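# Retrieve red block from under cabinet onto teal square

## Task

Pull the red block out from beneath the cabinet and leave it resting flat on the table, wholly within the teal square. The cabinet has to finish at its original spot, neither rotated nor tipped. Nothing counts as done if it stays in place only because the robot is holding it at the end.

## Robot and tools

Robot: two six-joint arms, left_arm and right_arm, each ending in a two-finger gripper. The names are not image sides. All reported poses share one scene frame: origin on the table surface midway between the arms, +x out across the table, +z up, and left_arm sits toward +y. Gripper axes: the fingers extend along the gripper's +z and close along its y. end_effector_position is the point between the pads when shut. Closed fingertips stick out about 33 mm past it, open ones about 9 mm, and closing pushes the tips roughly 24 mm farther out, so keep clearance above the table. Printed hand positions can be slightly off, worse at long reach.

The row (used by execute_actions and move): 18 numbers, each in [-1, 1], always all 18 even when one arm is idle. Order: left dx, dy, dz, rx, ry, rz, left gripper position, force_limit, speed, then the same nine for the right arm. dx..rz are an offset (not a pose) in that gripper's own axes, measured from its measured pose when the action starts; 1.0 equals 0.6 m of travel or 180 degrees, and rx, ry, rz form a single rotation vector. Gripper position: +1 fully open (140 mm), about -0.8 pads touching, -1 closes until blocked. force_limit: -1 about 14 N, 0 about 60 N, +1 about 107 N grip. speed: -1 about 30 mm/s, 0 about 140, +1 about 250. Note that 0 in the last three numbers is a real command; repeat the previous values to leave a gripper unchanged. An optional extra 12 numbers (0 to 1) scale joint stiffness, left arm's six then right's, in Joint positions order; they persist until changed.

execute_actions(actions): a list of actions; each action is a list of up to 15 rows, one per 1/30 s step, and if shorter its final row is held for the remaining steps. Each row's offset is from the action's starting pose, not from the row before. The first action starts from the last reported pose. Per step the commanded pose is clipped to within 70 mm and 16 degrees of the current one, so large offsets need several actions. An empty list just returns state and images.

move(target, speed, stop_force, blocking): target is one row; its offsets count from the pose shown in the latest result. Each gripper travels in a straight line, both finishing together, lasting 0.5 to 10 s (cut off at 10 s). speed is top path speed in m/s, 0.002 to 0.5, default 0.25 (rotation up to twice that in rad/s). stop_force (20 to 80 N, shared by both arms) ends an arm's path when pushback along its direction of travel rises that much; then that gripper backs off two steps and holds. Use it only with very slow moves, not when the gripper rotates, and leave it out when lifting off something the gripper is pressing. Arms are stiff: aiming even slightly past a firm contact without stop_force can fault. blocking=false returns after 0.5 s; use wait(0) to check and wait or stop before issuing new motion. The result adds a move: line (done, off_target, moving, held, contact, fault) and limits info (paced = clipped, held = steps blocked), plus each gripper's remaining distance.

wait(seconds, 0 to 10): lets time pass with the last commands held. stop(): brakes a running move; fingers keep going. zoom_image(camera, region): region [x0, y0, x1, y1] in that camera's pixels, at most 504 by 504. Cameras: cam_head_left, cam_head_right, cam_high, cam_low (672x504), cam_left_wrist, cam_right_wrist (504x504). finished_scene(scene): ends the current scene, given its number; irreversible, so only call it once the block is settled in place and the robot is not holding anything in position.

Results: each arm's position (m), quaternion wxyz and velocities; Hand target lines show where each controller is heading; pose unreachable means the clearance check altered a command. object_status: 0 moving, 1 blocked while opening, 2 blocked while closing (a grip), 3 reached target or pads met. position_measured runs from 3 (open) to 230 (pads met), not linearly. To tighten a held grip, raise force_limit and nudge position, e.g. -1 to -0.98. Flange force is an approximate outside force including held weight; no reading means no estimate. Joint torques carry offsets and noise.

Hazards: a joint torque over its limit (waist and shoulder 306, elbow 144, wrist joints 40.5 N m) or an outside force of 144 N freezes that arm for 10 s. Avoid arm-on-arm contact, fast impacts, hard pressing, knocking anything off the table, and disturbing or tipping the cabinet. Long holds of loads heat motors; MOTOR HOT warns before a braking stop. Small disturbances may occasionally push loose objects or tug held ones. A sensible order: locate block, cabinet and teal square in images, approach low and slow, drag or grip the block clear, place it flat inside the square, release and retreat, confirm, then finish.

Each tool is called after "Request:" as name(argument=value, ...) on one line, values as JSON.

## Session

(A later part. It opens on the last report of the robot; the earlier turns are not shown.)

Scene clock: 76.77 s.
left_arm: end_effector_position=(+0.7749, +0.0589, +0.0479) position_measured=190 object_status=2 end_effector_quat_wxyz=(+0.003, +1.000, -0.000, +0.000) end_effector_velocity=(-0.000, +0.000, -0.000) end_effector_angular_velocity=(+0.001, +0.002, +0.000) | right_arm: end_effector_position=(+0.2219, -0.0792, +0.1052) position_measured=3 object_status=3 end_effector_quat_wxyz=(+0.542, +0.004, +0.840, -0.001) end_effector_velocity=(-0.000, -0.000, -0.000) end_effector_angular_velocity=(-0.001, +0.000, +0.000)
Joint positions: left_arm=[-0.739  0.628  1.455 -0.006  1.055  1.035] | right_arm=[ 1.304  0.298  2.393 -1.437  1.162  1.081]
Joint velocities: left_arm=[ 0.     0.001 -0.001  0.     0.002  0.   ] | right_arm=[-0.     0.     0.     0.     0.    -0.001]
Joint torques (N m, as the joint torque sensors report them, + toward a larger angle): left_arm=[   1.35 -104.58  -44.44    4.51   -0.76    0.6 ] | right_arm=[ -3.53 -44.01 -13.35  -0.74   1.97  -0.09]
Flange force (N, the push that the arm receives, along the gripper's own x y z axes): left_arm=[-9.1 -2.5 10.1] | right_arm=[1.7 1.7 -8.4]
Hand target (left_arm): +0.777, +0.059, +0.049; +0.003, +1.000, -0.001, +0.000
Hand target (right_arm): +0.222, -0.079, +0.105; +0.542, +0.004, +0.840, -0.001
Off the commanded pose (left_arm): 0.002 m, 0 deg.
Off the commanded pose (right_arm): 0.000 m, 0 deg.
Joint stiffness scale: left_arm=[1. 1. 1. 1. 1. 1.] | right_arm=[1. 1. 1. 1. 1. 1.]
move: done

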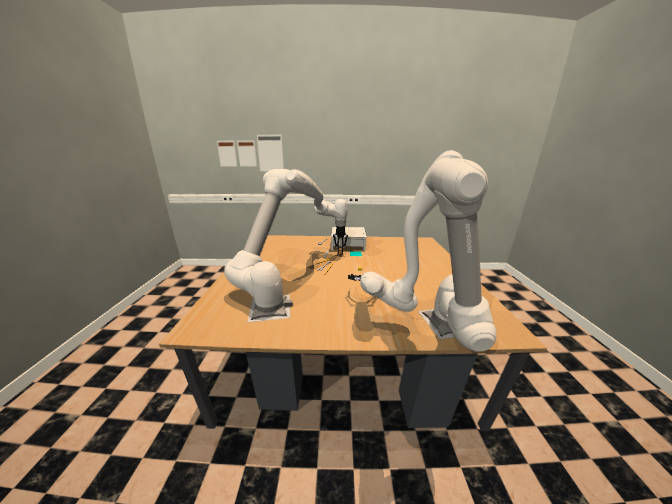

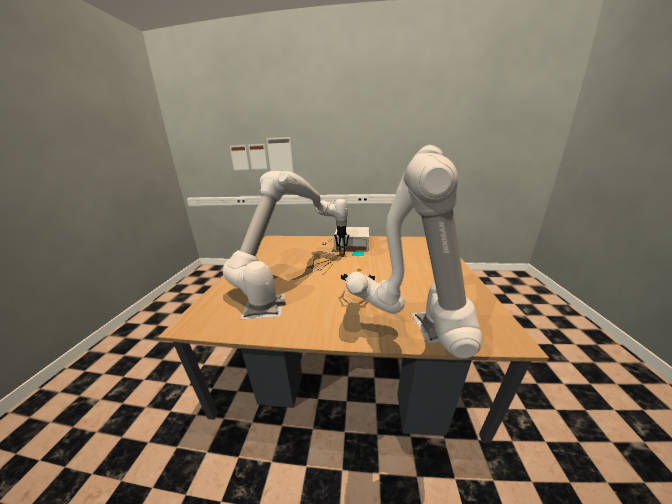

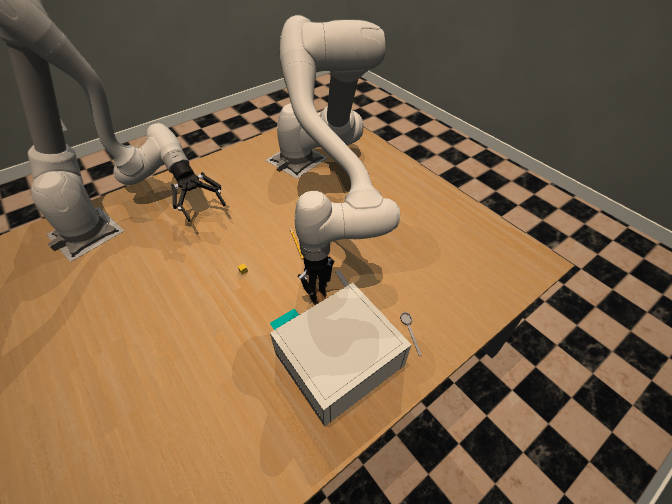

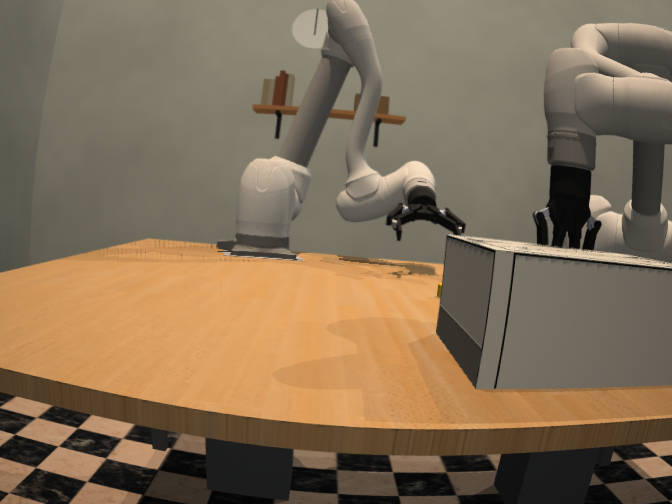

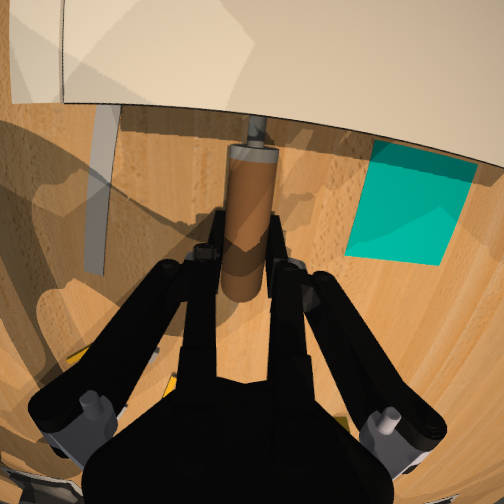

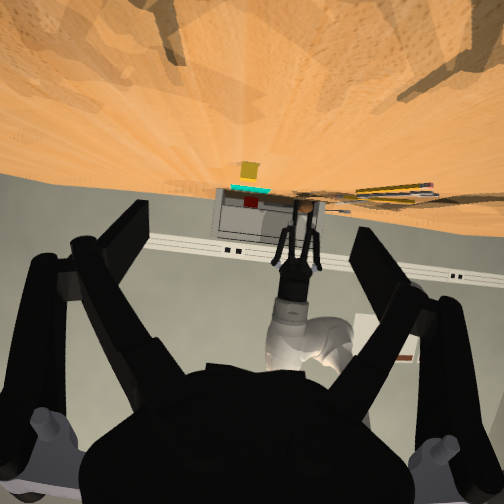

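Request:
move(target=[-0.013,0.058,0,0,0,0.044,-1,0.6,0, 0,0,0,0,0,0,1,0,0], speed=0.04)

Request:
zoom_image(camera="cam_right_wrist", region=[210, 175, 310, 225])

Scene clock: 86.77 s.
left_arm: end_effector_position=(+0.7668, +0.0259, +0.0474) position_measured=190 object_status=2 end_effector_quat_wxyz=(+0.003, +0.998, -0.067, +0.001) end_effector_velocity=(+0.000, -0.000, +0.000) end_effector_angular_velocity=(+0.000, -0.000, -0.004) | right_arm: end_effector_position=(+0.2219, -0.0792, +0.1052) position_measured=3 object_status=3 end_effector_quat_wxyz=(+0.542, +0.004, +0.840, -0.001) end_effector_velocity=(-0.000, -0.000, -0.000) end_effector_angular_velocity=(+0.001, +0.000, -0.000)
Joint positions: left_arm=[-0.777  0.641  1.433 -0.006  1.063  1.131] | right_arm=[ 1.304  0.298  2.393 -1.437  1.162  1.081]
Joint velocities: left_arm=[-0.     0.    -0.001  0.     0.001  0.004] | right_arm=[ 0.    -0.     0.     0.    -0.     0.001]
Joint torques (N m, as the joint torque sensors report them, + toward a larger angle): left_arm=[   0.14 -105.03  -41.52    4.71   -0.25    0.49] | right_arm=[ -3.9  -45.15 -13.13  -0.8    1.99   0.02]
Flange force (N, the push that the arm receives, along the gripper's own x y z axes): left_arm=[-3.0 -0.9 8.0] | right_arm=[3.9 3.4 -8.5]
Hand target (left_arm): +0.767, +0.024, +0.048; +0.003, +0.998, -0.069, +0.001
Hand target (right_arm): +0.222, -0.079, +0.105; +0.542, +0.004, +0.840, -0.001
Off the commanded pose (left_arm): 0.002 m, 0 deg.
Off the commanded pose (right_arm): 0.000 m, 0 deg.
Joint stiffness scale: left_arm=[1. 1. 1. 1. 1. 1.] | right_arm=[1. 1. 1. 1. 1. 1.]
move: done

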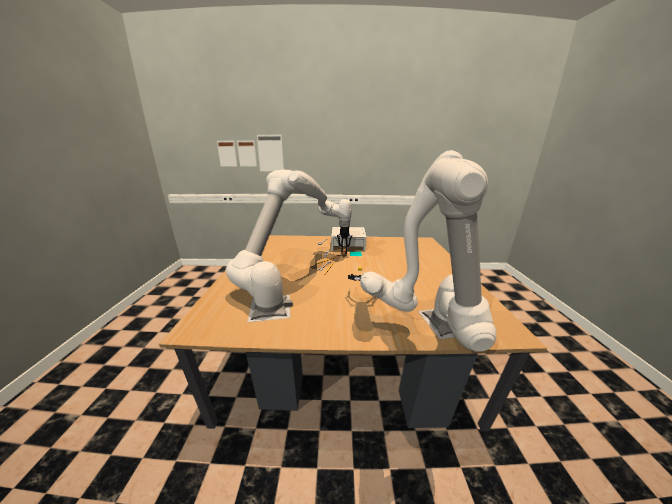

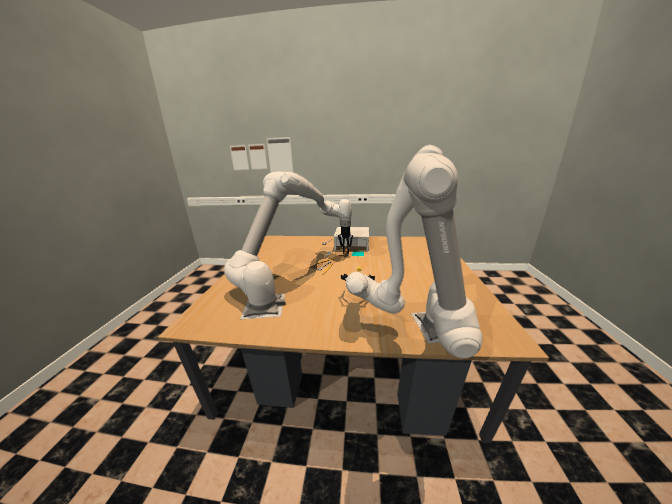

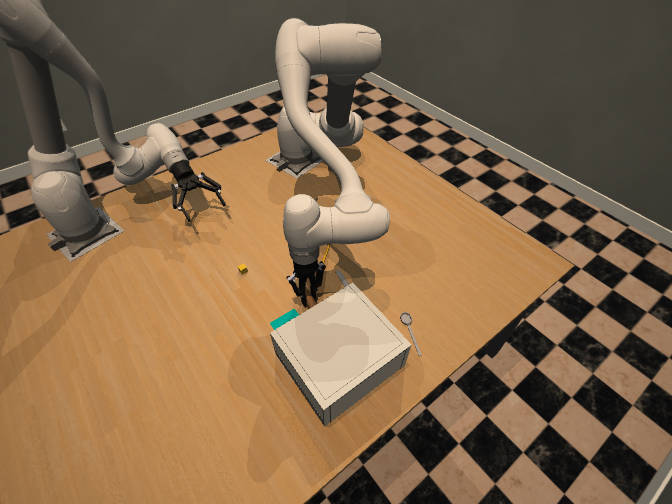

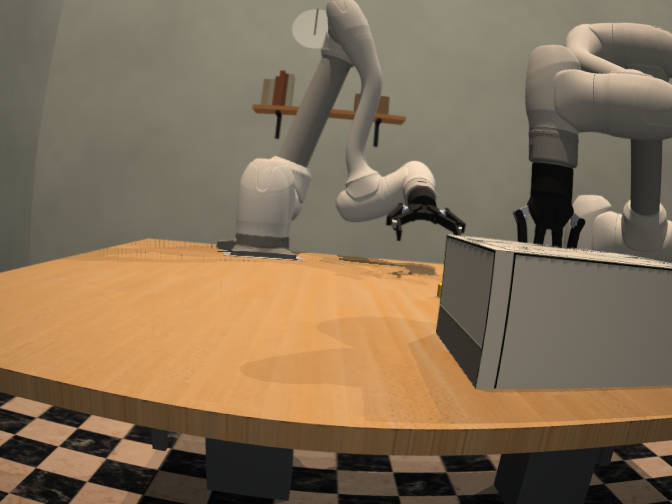

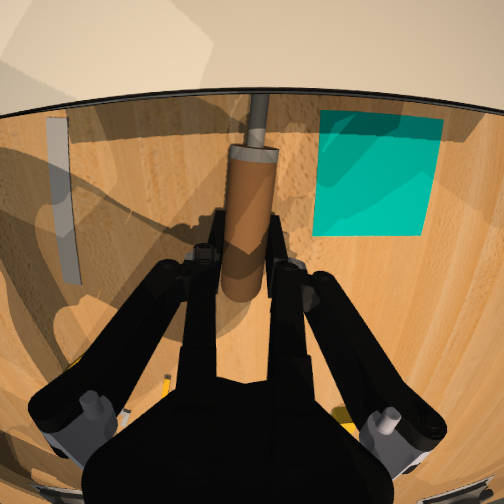

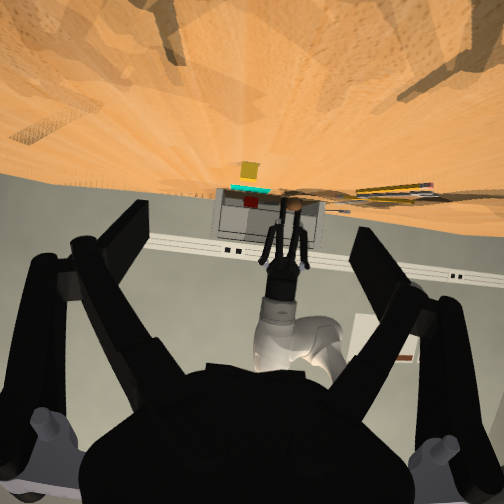

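Region (210, 175, 310, 225) of cam_right_wrist's 504x504 image, scaled by 5.040, with more detail than that image has.

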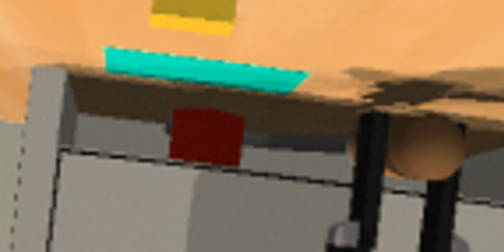

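Request:
move(target=[0.003,0.042,0,0,0,0,-1,0.6,0, 0,0,0,0,0,0,1,0,0], speed=0.04)

Request:
move(target=[-0.457,0.065,0,0,0,0,-1,0.6,0, 0,0,0,0,0,0,1,0,0], speed=0.08)

Request:
zoom_image(camera="cam_right_wrist", region=[210, 155, 310, 225])

Request:
zoom_image(camera="cam_head_right", region=[325, 230, 385, 275])

Scene clock: 94.67 s.
left_arm: end_effector_position=(+0.7650, +0.0026, +0.0469) position_measured=190 object_status=2 end_effector_quat_wxyz=(+0.004, +0.998, -0.067, +0.001) end_effector_velocity=(-0.000, +0.000, -0.000) end_effector_angular_velocity=(+0.001, +0.001, +0.000) | right_arm: end_effector_position=(+0.2219, -0.0792, +0.1052) position_measured=3 object_status=3 end_effector_quat_wxyz=(+0.542, +0.004, +0.840, -0.001) end_effector_velocity=(+0.000, +0.000, +0.000) end_effector_angular_velocity=(+0.000, -0.000, +0.000)
Joint positions: left_arm=[-0.8    0.656  1.407 -0.006  1.072  1.108] | right_arm=[ 1.304  0.298  2.393 -1.437  1.162  1.081]
Joint velocities: left_arm=[ 0.     0.001 -0.     0.     0.001 -0.   ] | right_arm=[ 0.  0. -0. -0. -0. -0.]
Joint torques (N m, as the joint torque sensors report them, + toward a larger angle): left_arm=[   3.72 -109.96  -41.71    4.31   -0.42    0.66] | right_arm=[ -4.86 -44.59 -13.68  -0.96   2.05  -0.27]
Flange force (N, the push that the arm receives, along the gripper's own x y z axes): left_arm=[-0.3 5.0 10.7] | right_arm=[4.7 1.9 -10.9]
Hand target (left_arm): +0.765, +0.001, +0.048; +0.003, +0.998, -0.067, +0.001
Hand target (right_arm): +0.222, -0.079, +0.105; +0.542, +0.004, +0.840, -0.001
Off the commanded pose (left_arm): 0.002 m, 0 deg.
Off the commanded pose (right_arm): 0.000 m, 0 deg.
Joint stiffness scale: left_arm=[1. 1. 1. 1. 1. 1.] | right_arm=[1. 1. 1. 1. 1. 1.]
move: done

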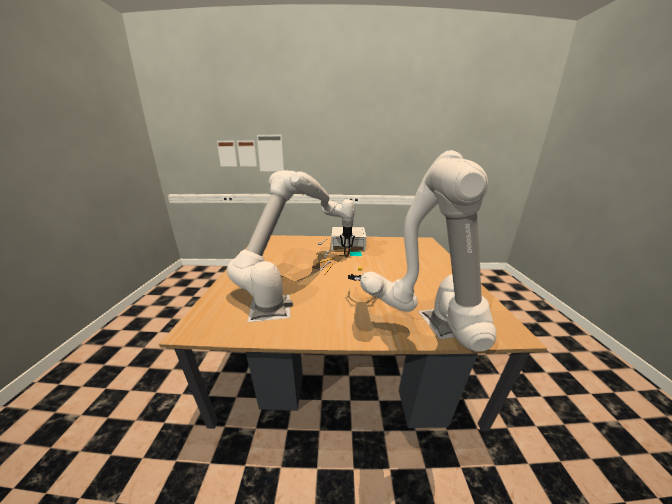

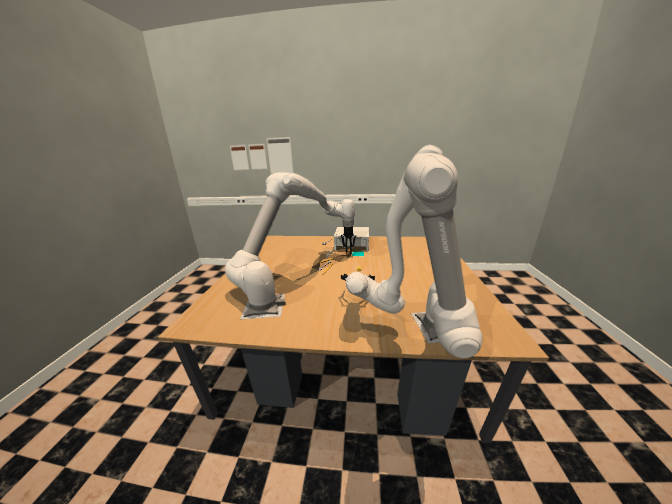

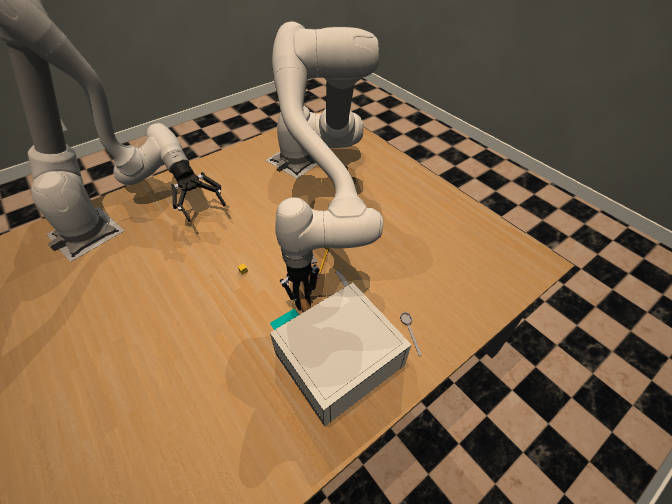

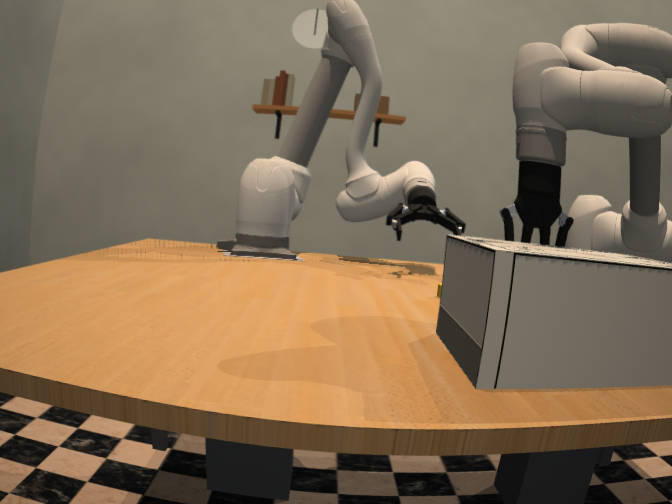

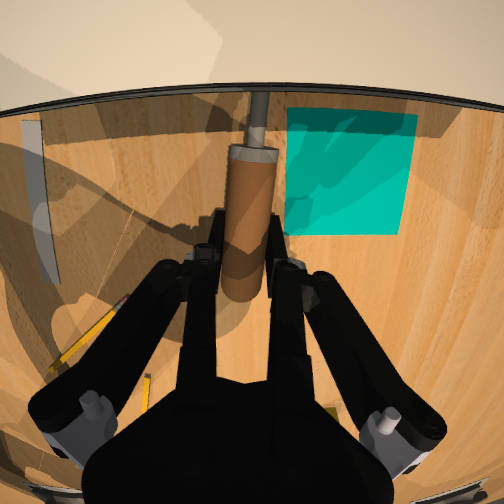

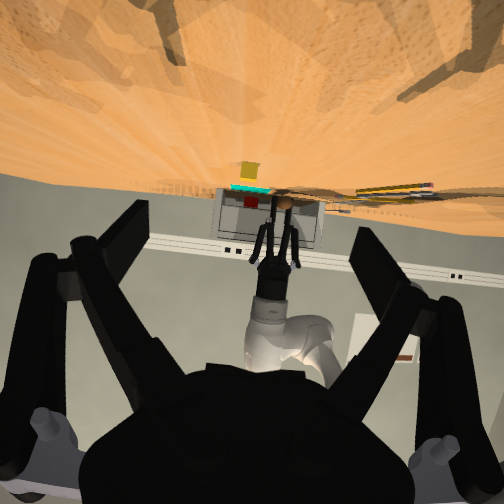

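Scene clock: 98.47 s.
left_arm: end_effector_position=(+0.4897, -0.0002, +0.0476) position_measured=190 object_status=2 end_effector_quat_wxyz=(+0.004, +0.998, -0.068, +0.001) end_effector_velocity=(+0.001, -0.001, +0.001) end_effector_angular_velocity=(-0.001, -0.003, -0.001) | right_arm: end_effector_position=(+0.2219, -0.0792, +0.1052) position_measured=3 object_status=3 end_effector_quat_wxyz=(+0.542, +0.004, +0.840, -0.001) end_effector_velocity=(+0.000, -0.000, +0.000) end_effector_angular_velocity=(-0.000, -0.000, +0.000)
Joint positions: left_arm=[-1.041  0.365  1.885 -0.006  0.884  0.868] | right_arm=[ 1.304  0.298  2.393 -1.437  1.162  1.081]
Joint velocities: left_arm=[-0.001 -0.001 -0.001  0.002 -0.001 -0.001] | right_arm=[-0. -0.  0. -0.  0. -0.]
Joint torques (N m, as the joint torque sensors report them, + toward a larger angle): left_arm=[ -0.13 -78.78 -38.54   4.16  -1.1    0.25] | right_arm=[ -3.42 -44.75 -13.79  -0.99   2.08   0.04]
Flange force (N, the push that the arm receives, along the gripper's own x y z axes): left_arm=[0.9 0.6 12.3] | right_arm=[2.8 1.9 -8.0]
Hand target (left_arm): +0.488, +0.000, +0.047; +0.004, +0.998, -0.067, +0.001
Hand target (right_arm): +0.222, -0.079, +0.105; +0.542, +0.004, +0.840, -0.001
Off the commanded pose (left_arm): 0.002 m, 0 deg.
Off the commanded pose (right_arm): 0.000 m, 0 deg.
Joint stiffness scale: left_arm=[1. 1. 1. 1. 1. 1.] | right_arm=[1. 1. 1. 1. 1. 1.]
move: done

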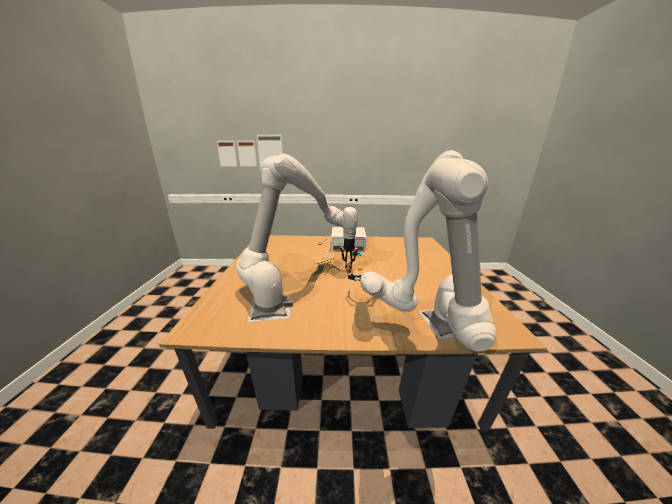

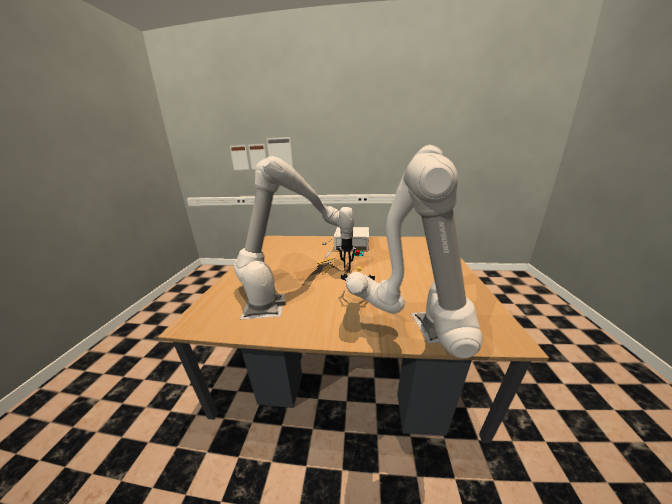

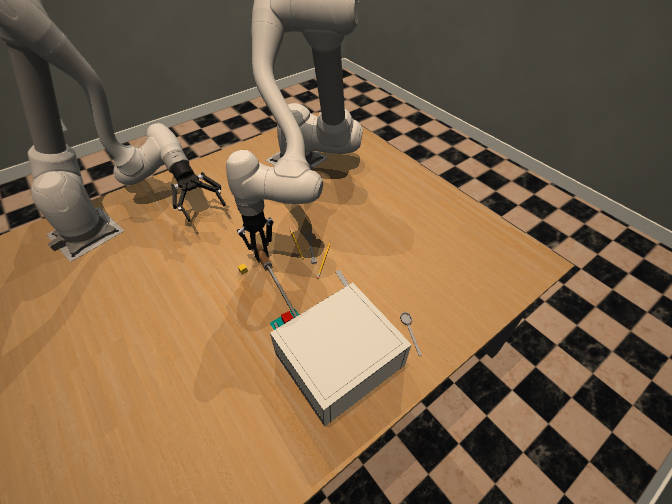

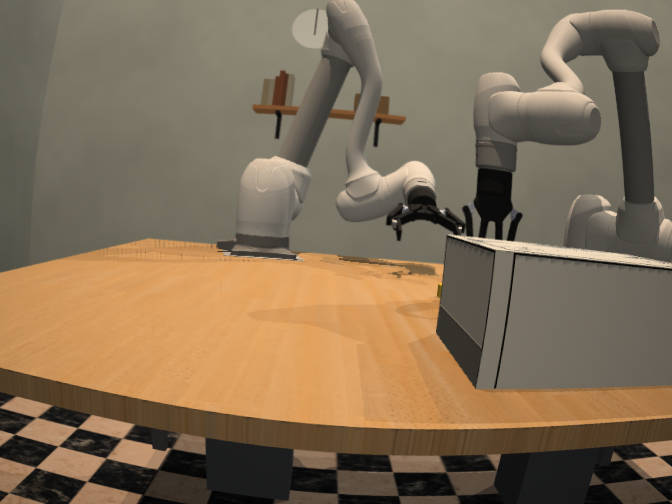

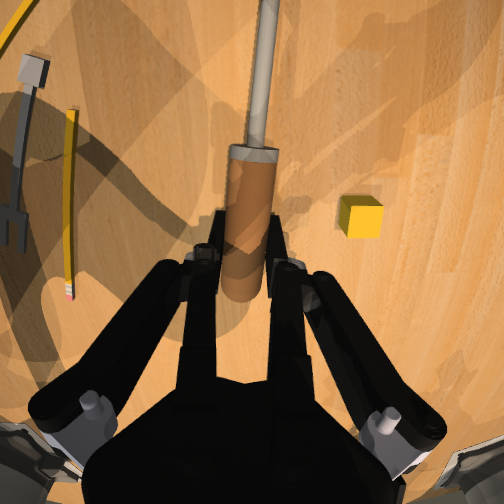

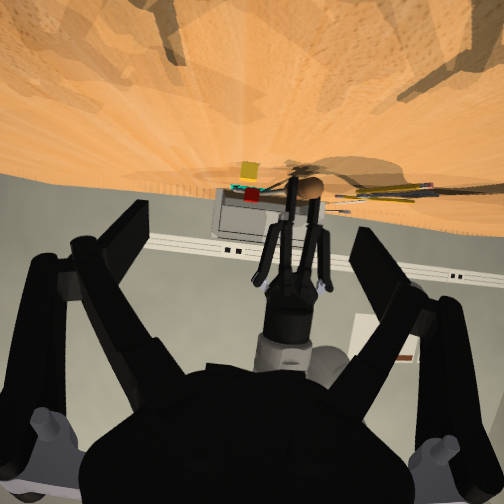

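Region (210, 155, 310, 225) of cam_right_wrist's 504x504 image, scaled by 5.040, with more detail than that image has; it fills the top 353 rows of this view, and the rest is white.

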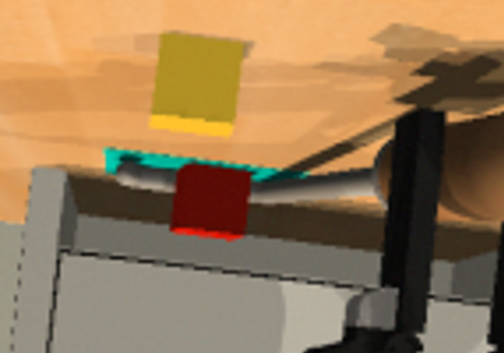

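Region (325, 230, 385, 275) of cam_head_right's 672x504 image, scaled by 8.400, with more detail than that image has; it fills the top 378 rows of this view, and the rest is white.

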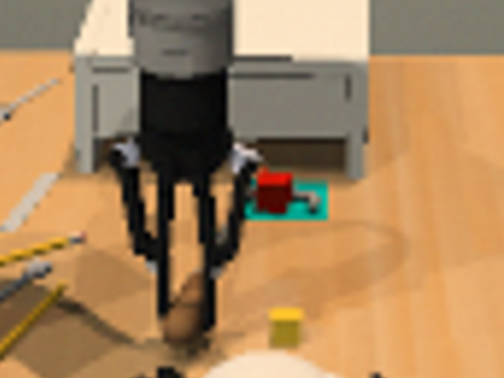

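Looks inside, a bit near the front. Disengage and verify.

Request:
move(target=[0.015,-0.01,-0.1,0,0,0,-1,0.6,0, 0,0,0,0,0,0,1,0,0], speed=0.06)

Request:
move(target=[-0.05,-0.22,0,0,0,0,-1,0.6,0, 0,0,0,0,0,0,1,0,0], speed=0.2)

Request:
zoom_image(camera="cam_head_left", region=[335, 240, 375, 265])

Request:
zoom_image(camera="cam_right_wrist", region=[220, 175, 290, 210])

Scene clock: 103.27 s.
left_arm: end_effector_position=(+0.4976, +0.0052, +0.1047) position_measured=190 object_status=2 end_effector_quat_wxyz=(+0.003, +0.998, -0.067, -0.000) end_effector_velocity=(-0.001, +0.001, -0.000) end_effector_angular_velocity=(+0.002, +0.003, -0.001) | right_arm: end_effector_position=(+0.2219, -0.0792, +0.1052) position_measured=3 object_status=3 end_effector_quat_wxyz=(+0.542, +0.004, +0.840, -0.001) end_effector_velocity=(-0.000, -0.000, -0.000) end_effector_angular_velocity=(-0.001, +0.000, +0.000)
Joint positions: left_arm=[-1.027  0.312  1.836 -0.006  0.989  0.881] | right_arm=[ 1.304  0.298  2.393 -1.437  1.162  1.081]
Joint velocities: left_arm=[ 0.     0.     0.    -0.001  0.003  0.001] | right_arm=[ 0.  0.  0. -0. -0. -0.]
Joint torques (N m, as the joint torque sensors report them, + toward a larger angle): left_arm=[  4.38 -75.37 -40.89   4.3   -0.74   0.19] | right_arm=[ -4.04 -43.98 -13.73  -0.72   2.13   0.07]
Flange force (N, the push that the arm receives, along the gripper's own x y z axes): left_arm=[-3.7 5.8 12.0] | right_arm=[2.0 1.2 -9.3]
Hand target (left_arm): +0.499, +0.005, +0.108; +0.004, +0.998, -0.068, +0.001
Hand target (right_arm): +0.222, -0.079, +0.105; +0.542, +0.004, +0.840, -0.001
Off the commanded pose (left_arm): 0.003 m, 0 deg.
Off the commanded pose (right_arm): 0.000 m, 0 deg.
Joint stiffness scale: left_arm=[1. 1. 1. 1. 1. 1.] | right_arm=[1. 1. 1. 1. 1. 1.]
move: done

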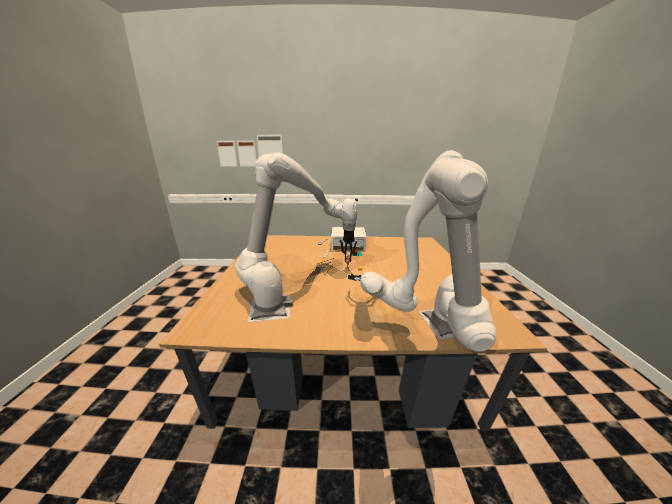

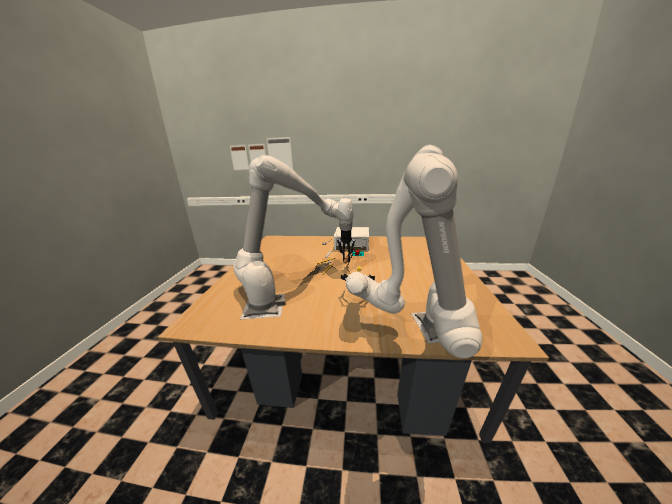

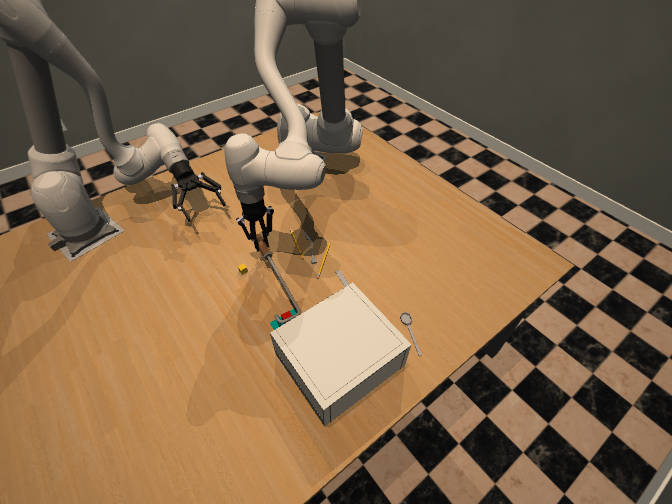

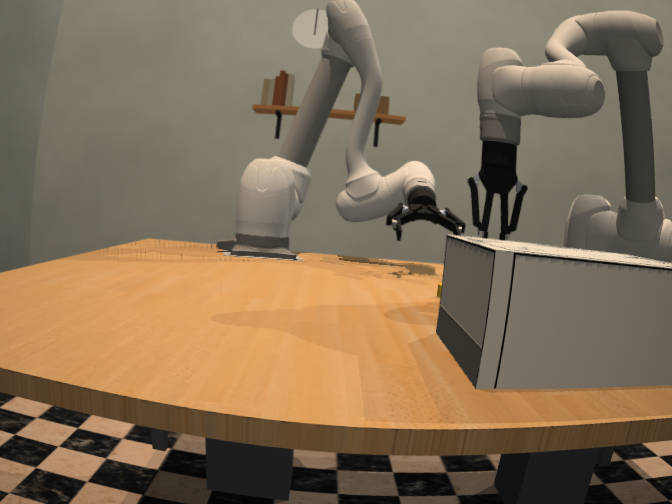

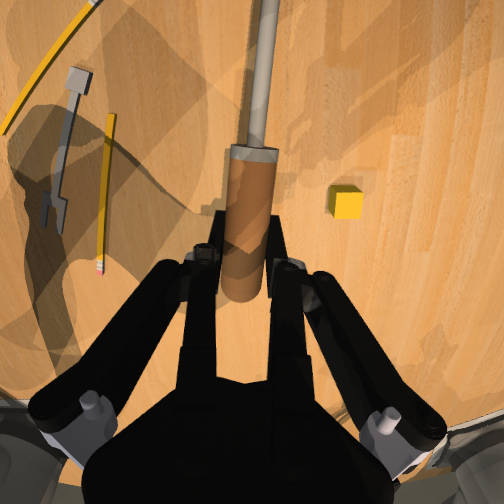

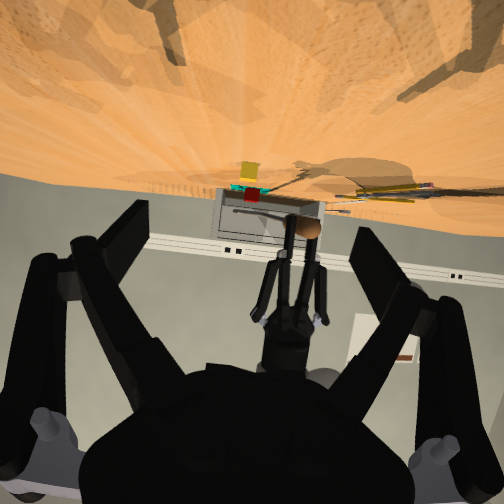

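Scene clock: 104.37 s.
left_arm: end_effector_position=(+0.4863, +0.1385, +0.1052) position_measured=190 object_status=2 end_effector_quat_wxyz=(+0.003, +0.998, -0.067, -0.000) end_effector_velocity=(+0.001, +0.000, +0.000) end_effector_angular_velocity=(-0.000, -0.001, -0.003) | right_arm: end_effector_position=(+0.2219, -0.0792, +0.1052) position_measured=3 object_status=3 end_effector_quat_wxyz=(+0.542, +0.004, +0.840, -0.001) end_effector_velocity=(+0.000, -0.000, +0.000) end_effector_angular_velocity=(-0.000, -0.000, -0.000)
Joint positions: left_arm=[-0.881  0.177  2.014 -0.006  0.947  1.027] | right_arm=[ 1.304  0.298  2.393 -1.437  1.162  1.081]
Joint velocities: left_arm=[ 0.001  0.    -0.     0.    -0.001  0.004] | right_arm=[-0. -0.  0. -0.  0. -0.]
Joint torques (N m, as the joint torque sensors report them, + toward a larger angle): left_arm=[  1.58 -56.04 -40.63   4.52  -0.76   0.12] | right_arm=[ -3.81 -43.96 -13.59  -0.93   2.08  -0.09]
Flange force (N, the push that the arm receives, along the gripper's own x y z axes): left_arm=[-6.8 -0.1 8.8] | right_arm=[1.9 1.3 -9.3]
Hand target (left_arm): +0.486, +0.140, +0.104; +0.003, +0.998, -0.067, +0.000
Hand target (right_arm): +0.222, -0.079, +0.105; +0.542, +0.004, +0.840, -0.001
Off the commanded pose (left_arm): 0.002 m, 0 deg.
Off the commanded pose (right_arm): 0.000 m, 0 deg.
Joint stiffness scale: left_arm=[1. 1. 1. 1. 1. 1.] | right_arm=[1. 1. 1. 1. 1. 1.]
move: done

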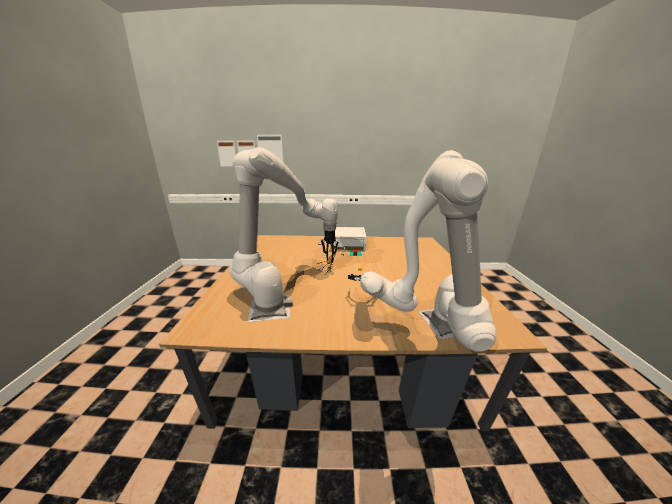

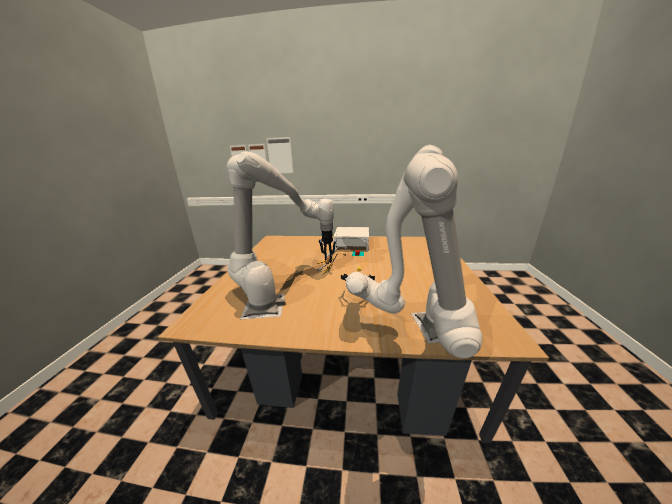

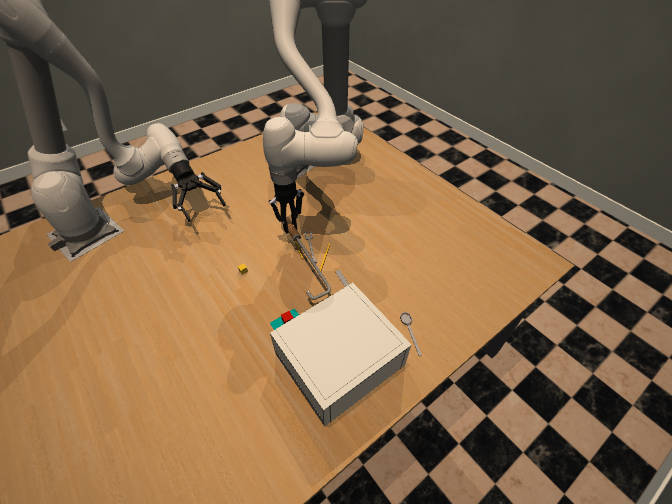

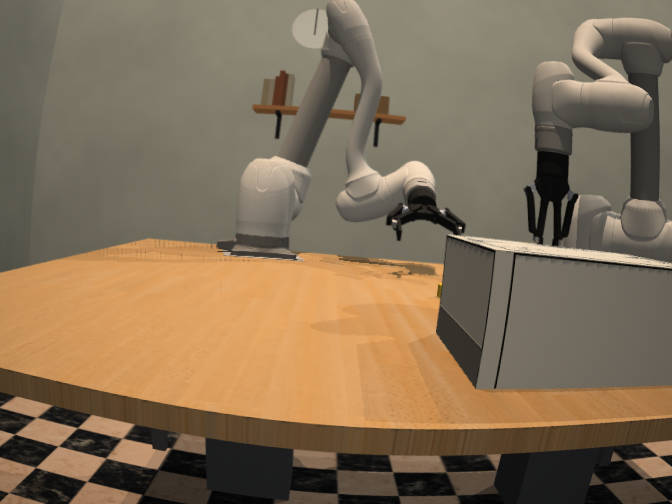

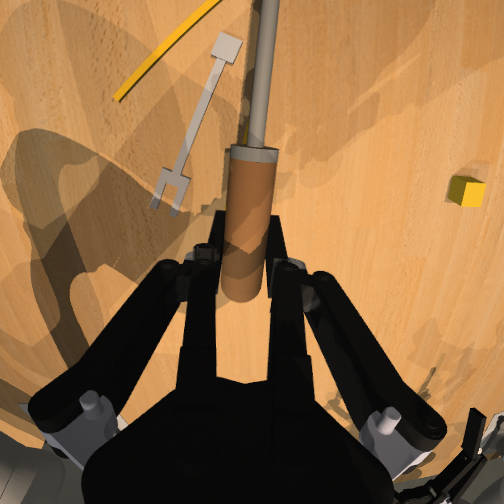

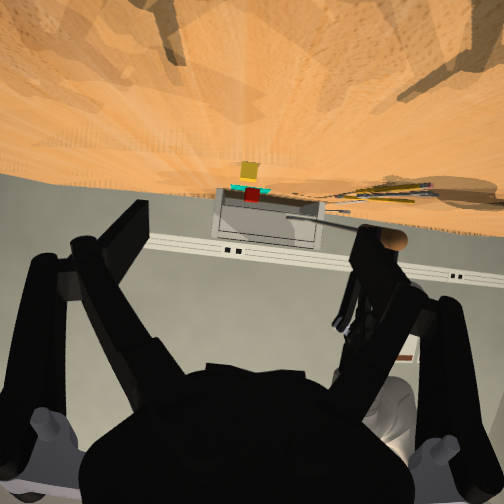

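Region (335, 240, 375, 265) of cam_head_left's 672x504 image, scaled by 12.600, with more detail than that image has; it fills the top 315 rows of this view, and the rest is white.

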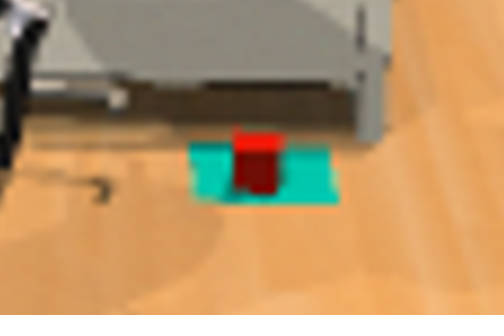

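Region (220, 175, 290, 210) of cam_right_wrist's 504x504 image, scaled by 7.200, with more detail than that image has.

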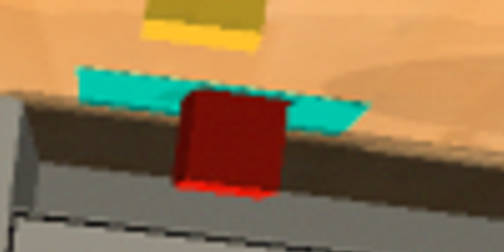

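Inside with about 2 cm margin at the front.

Request:
finished_scene(scene=2)

The scene is finished: the task was done.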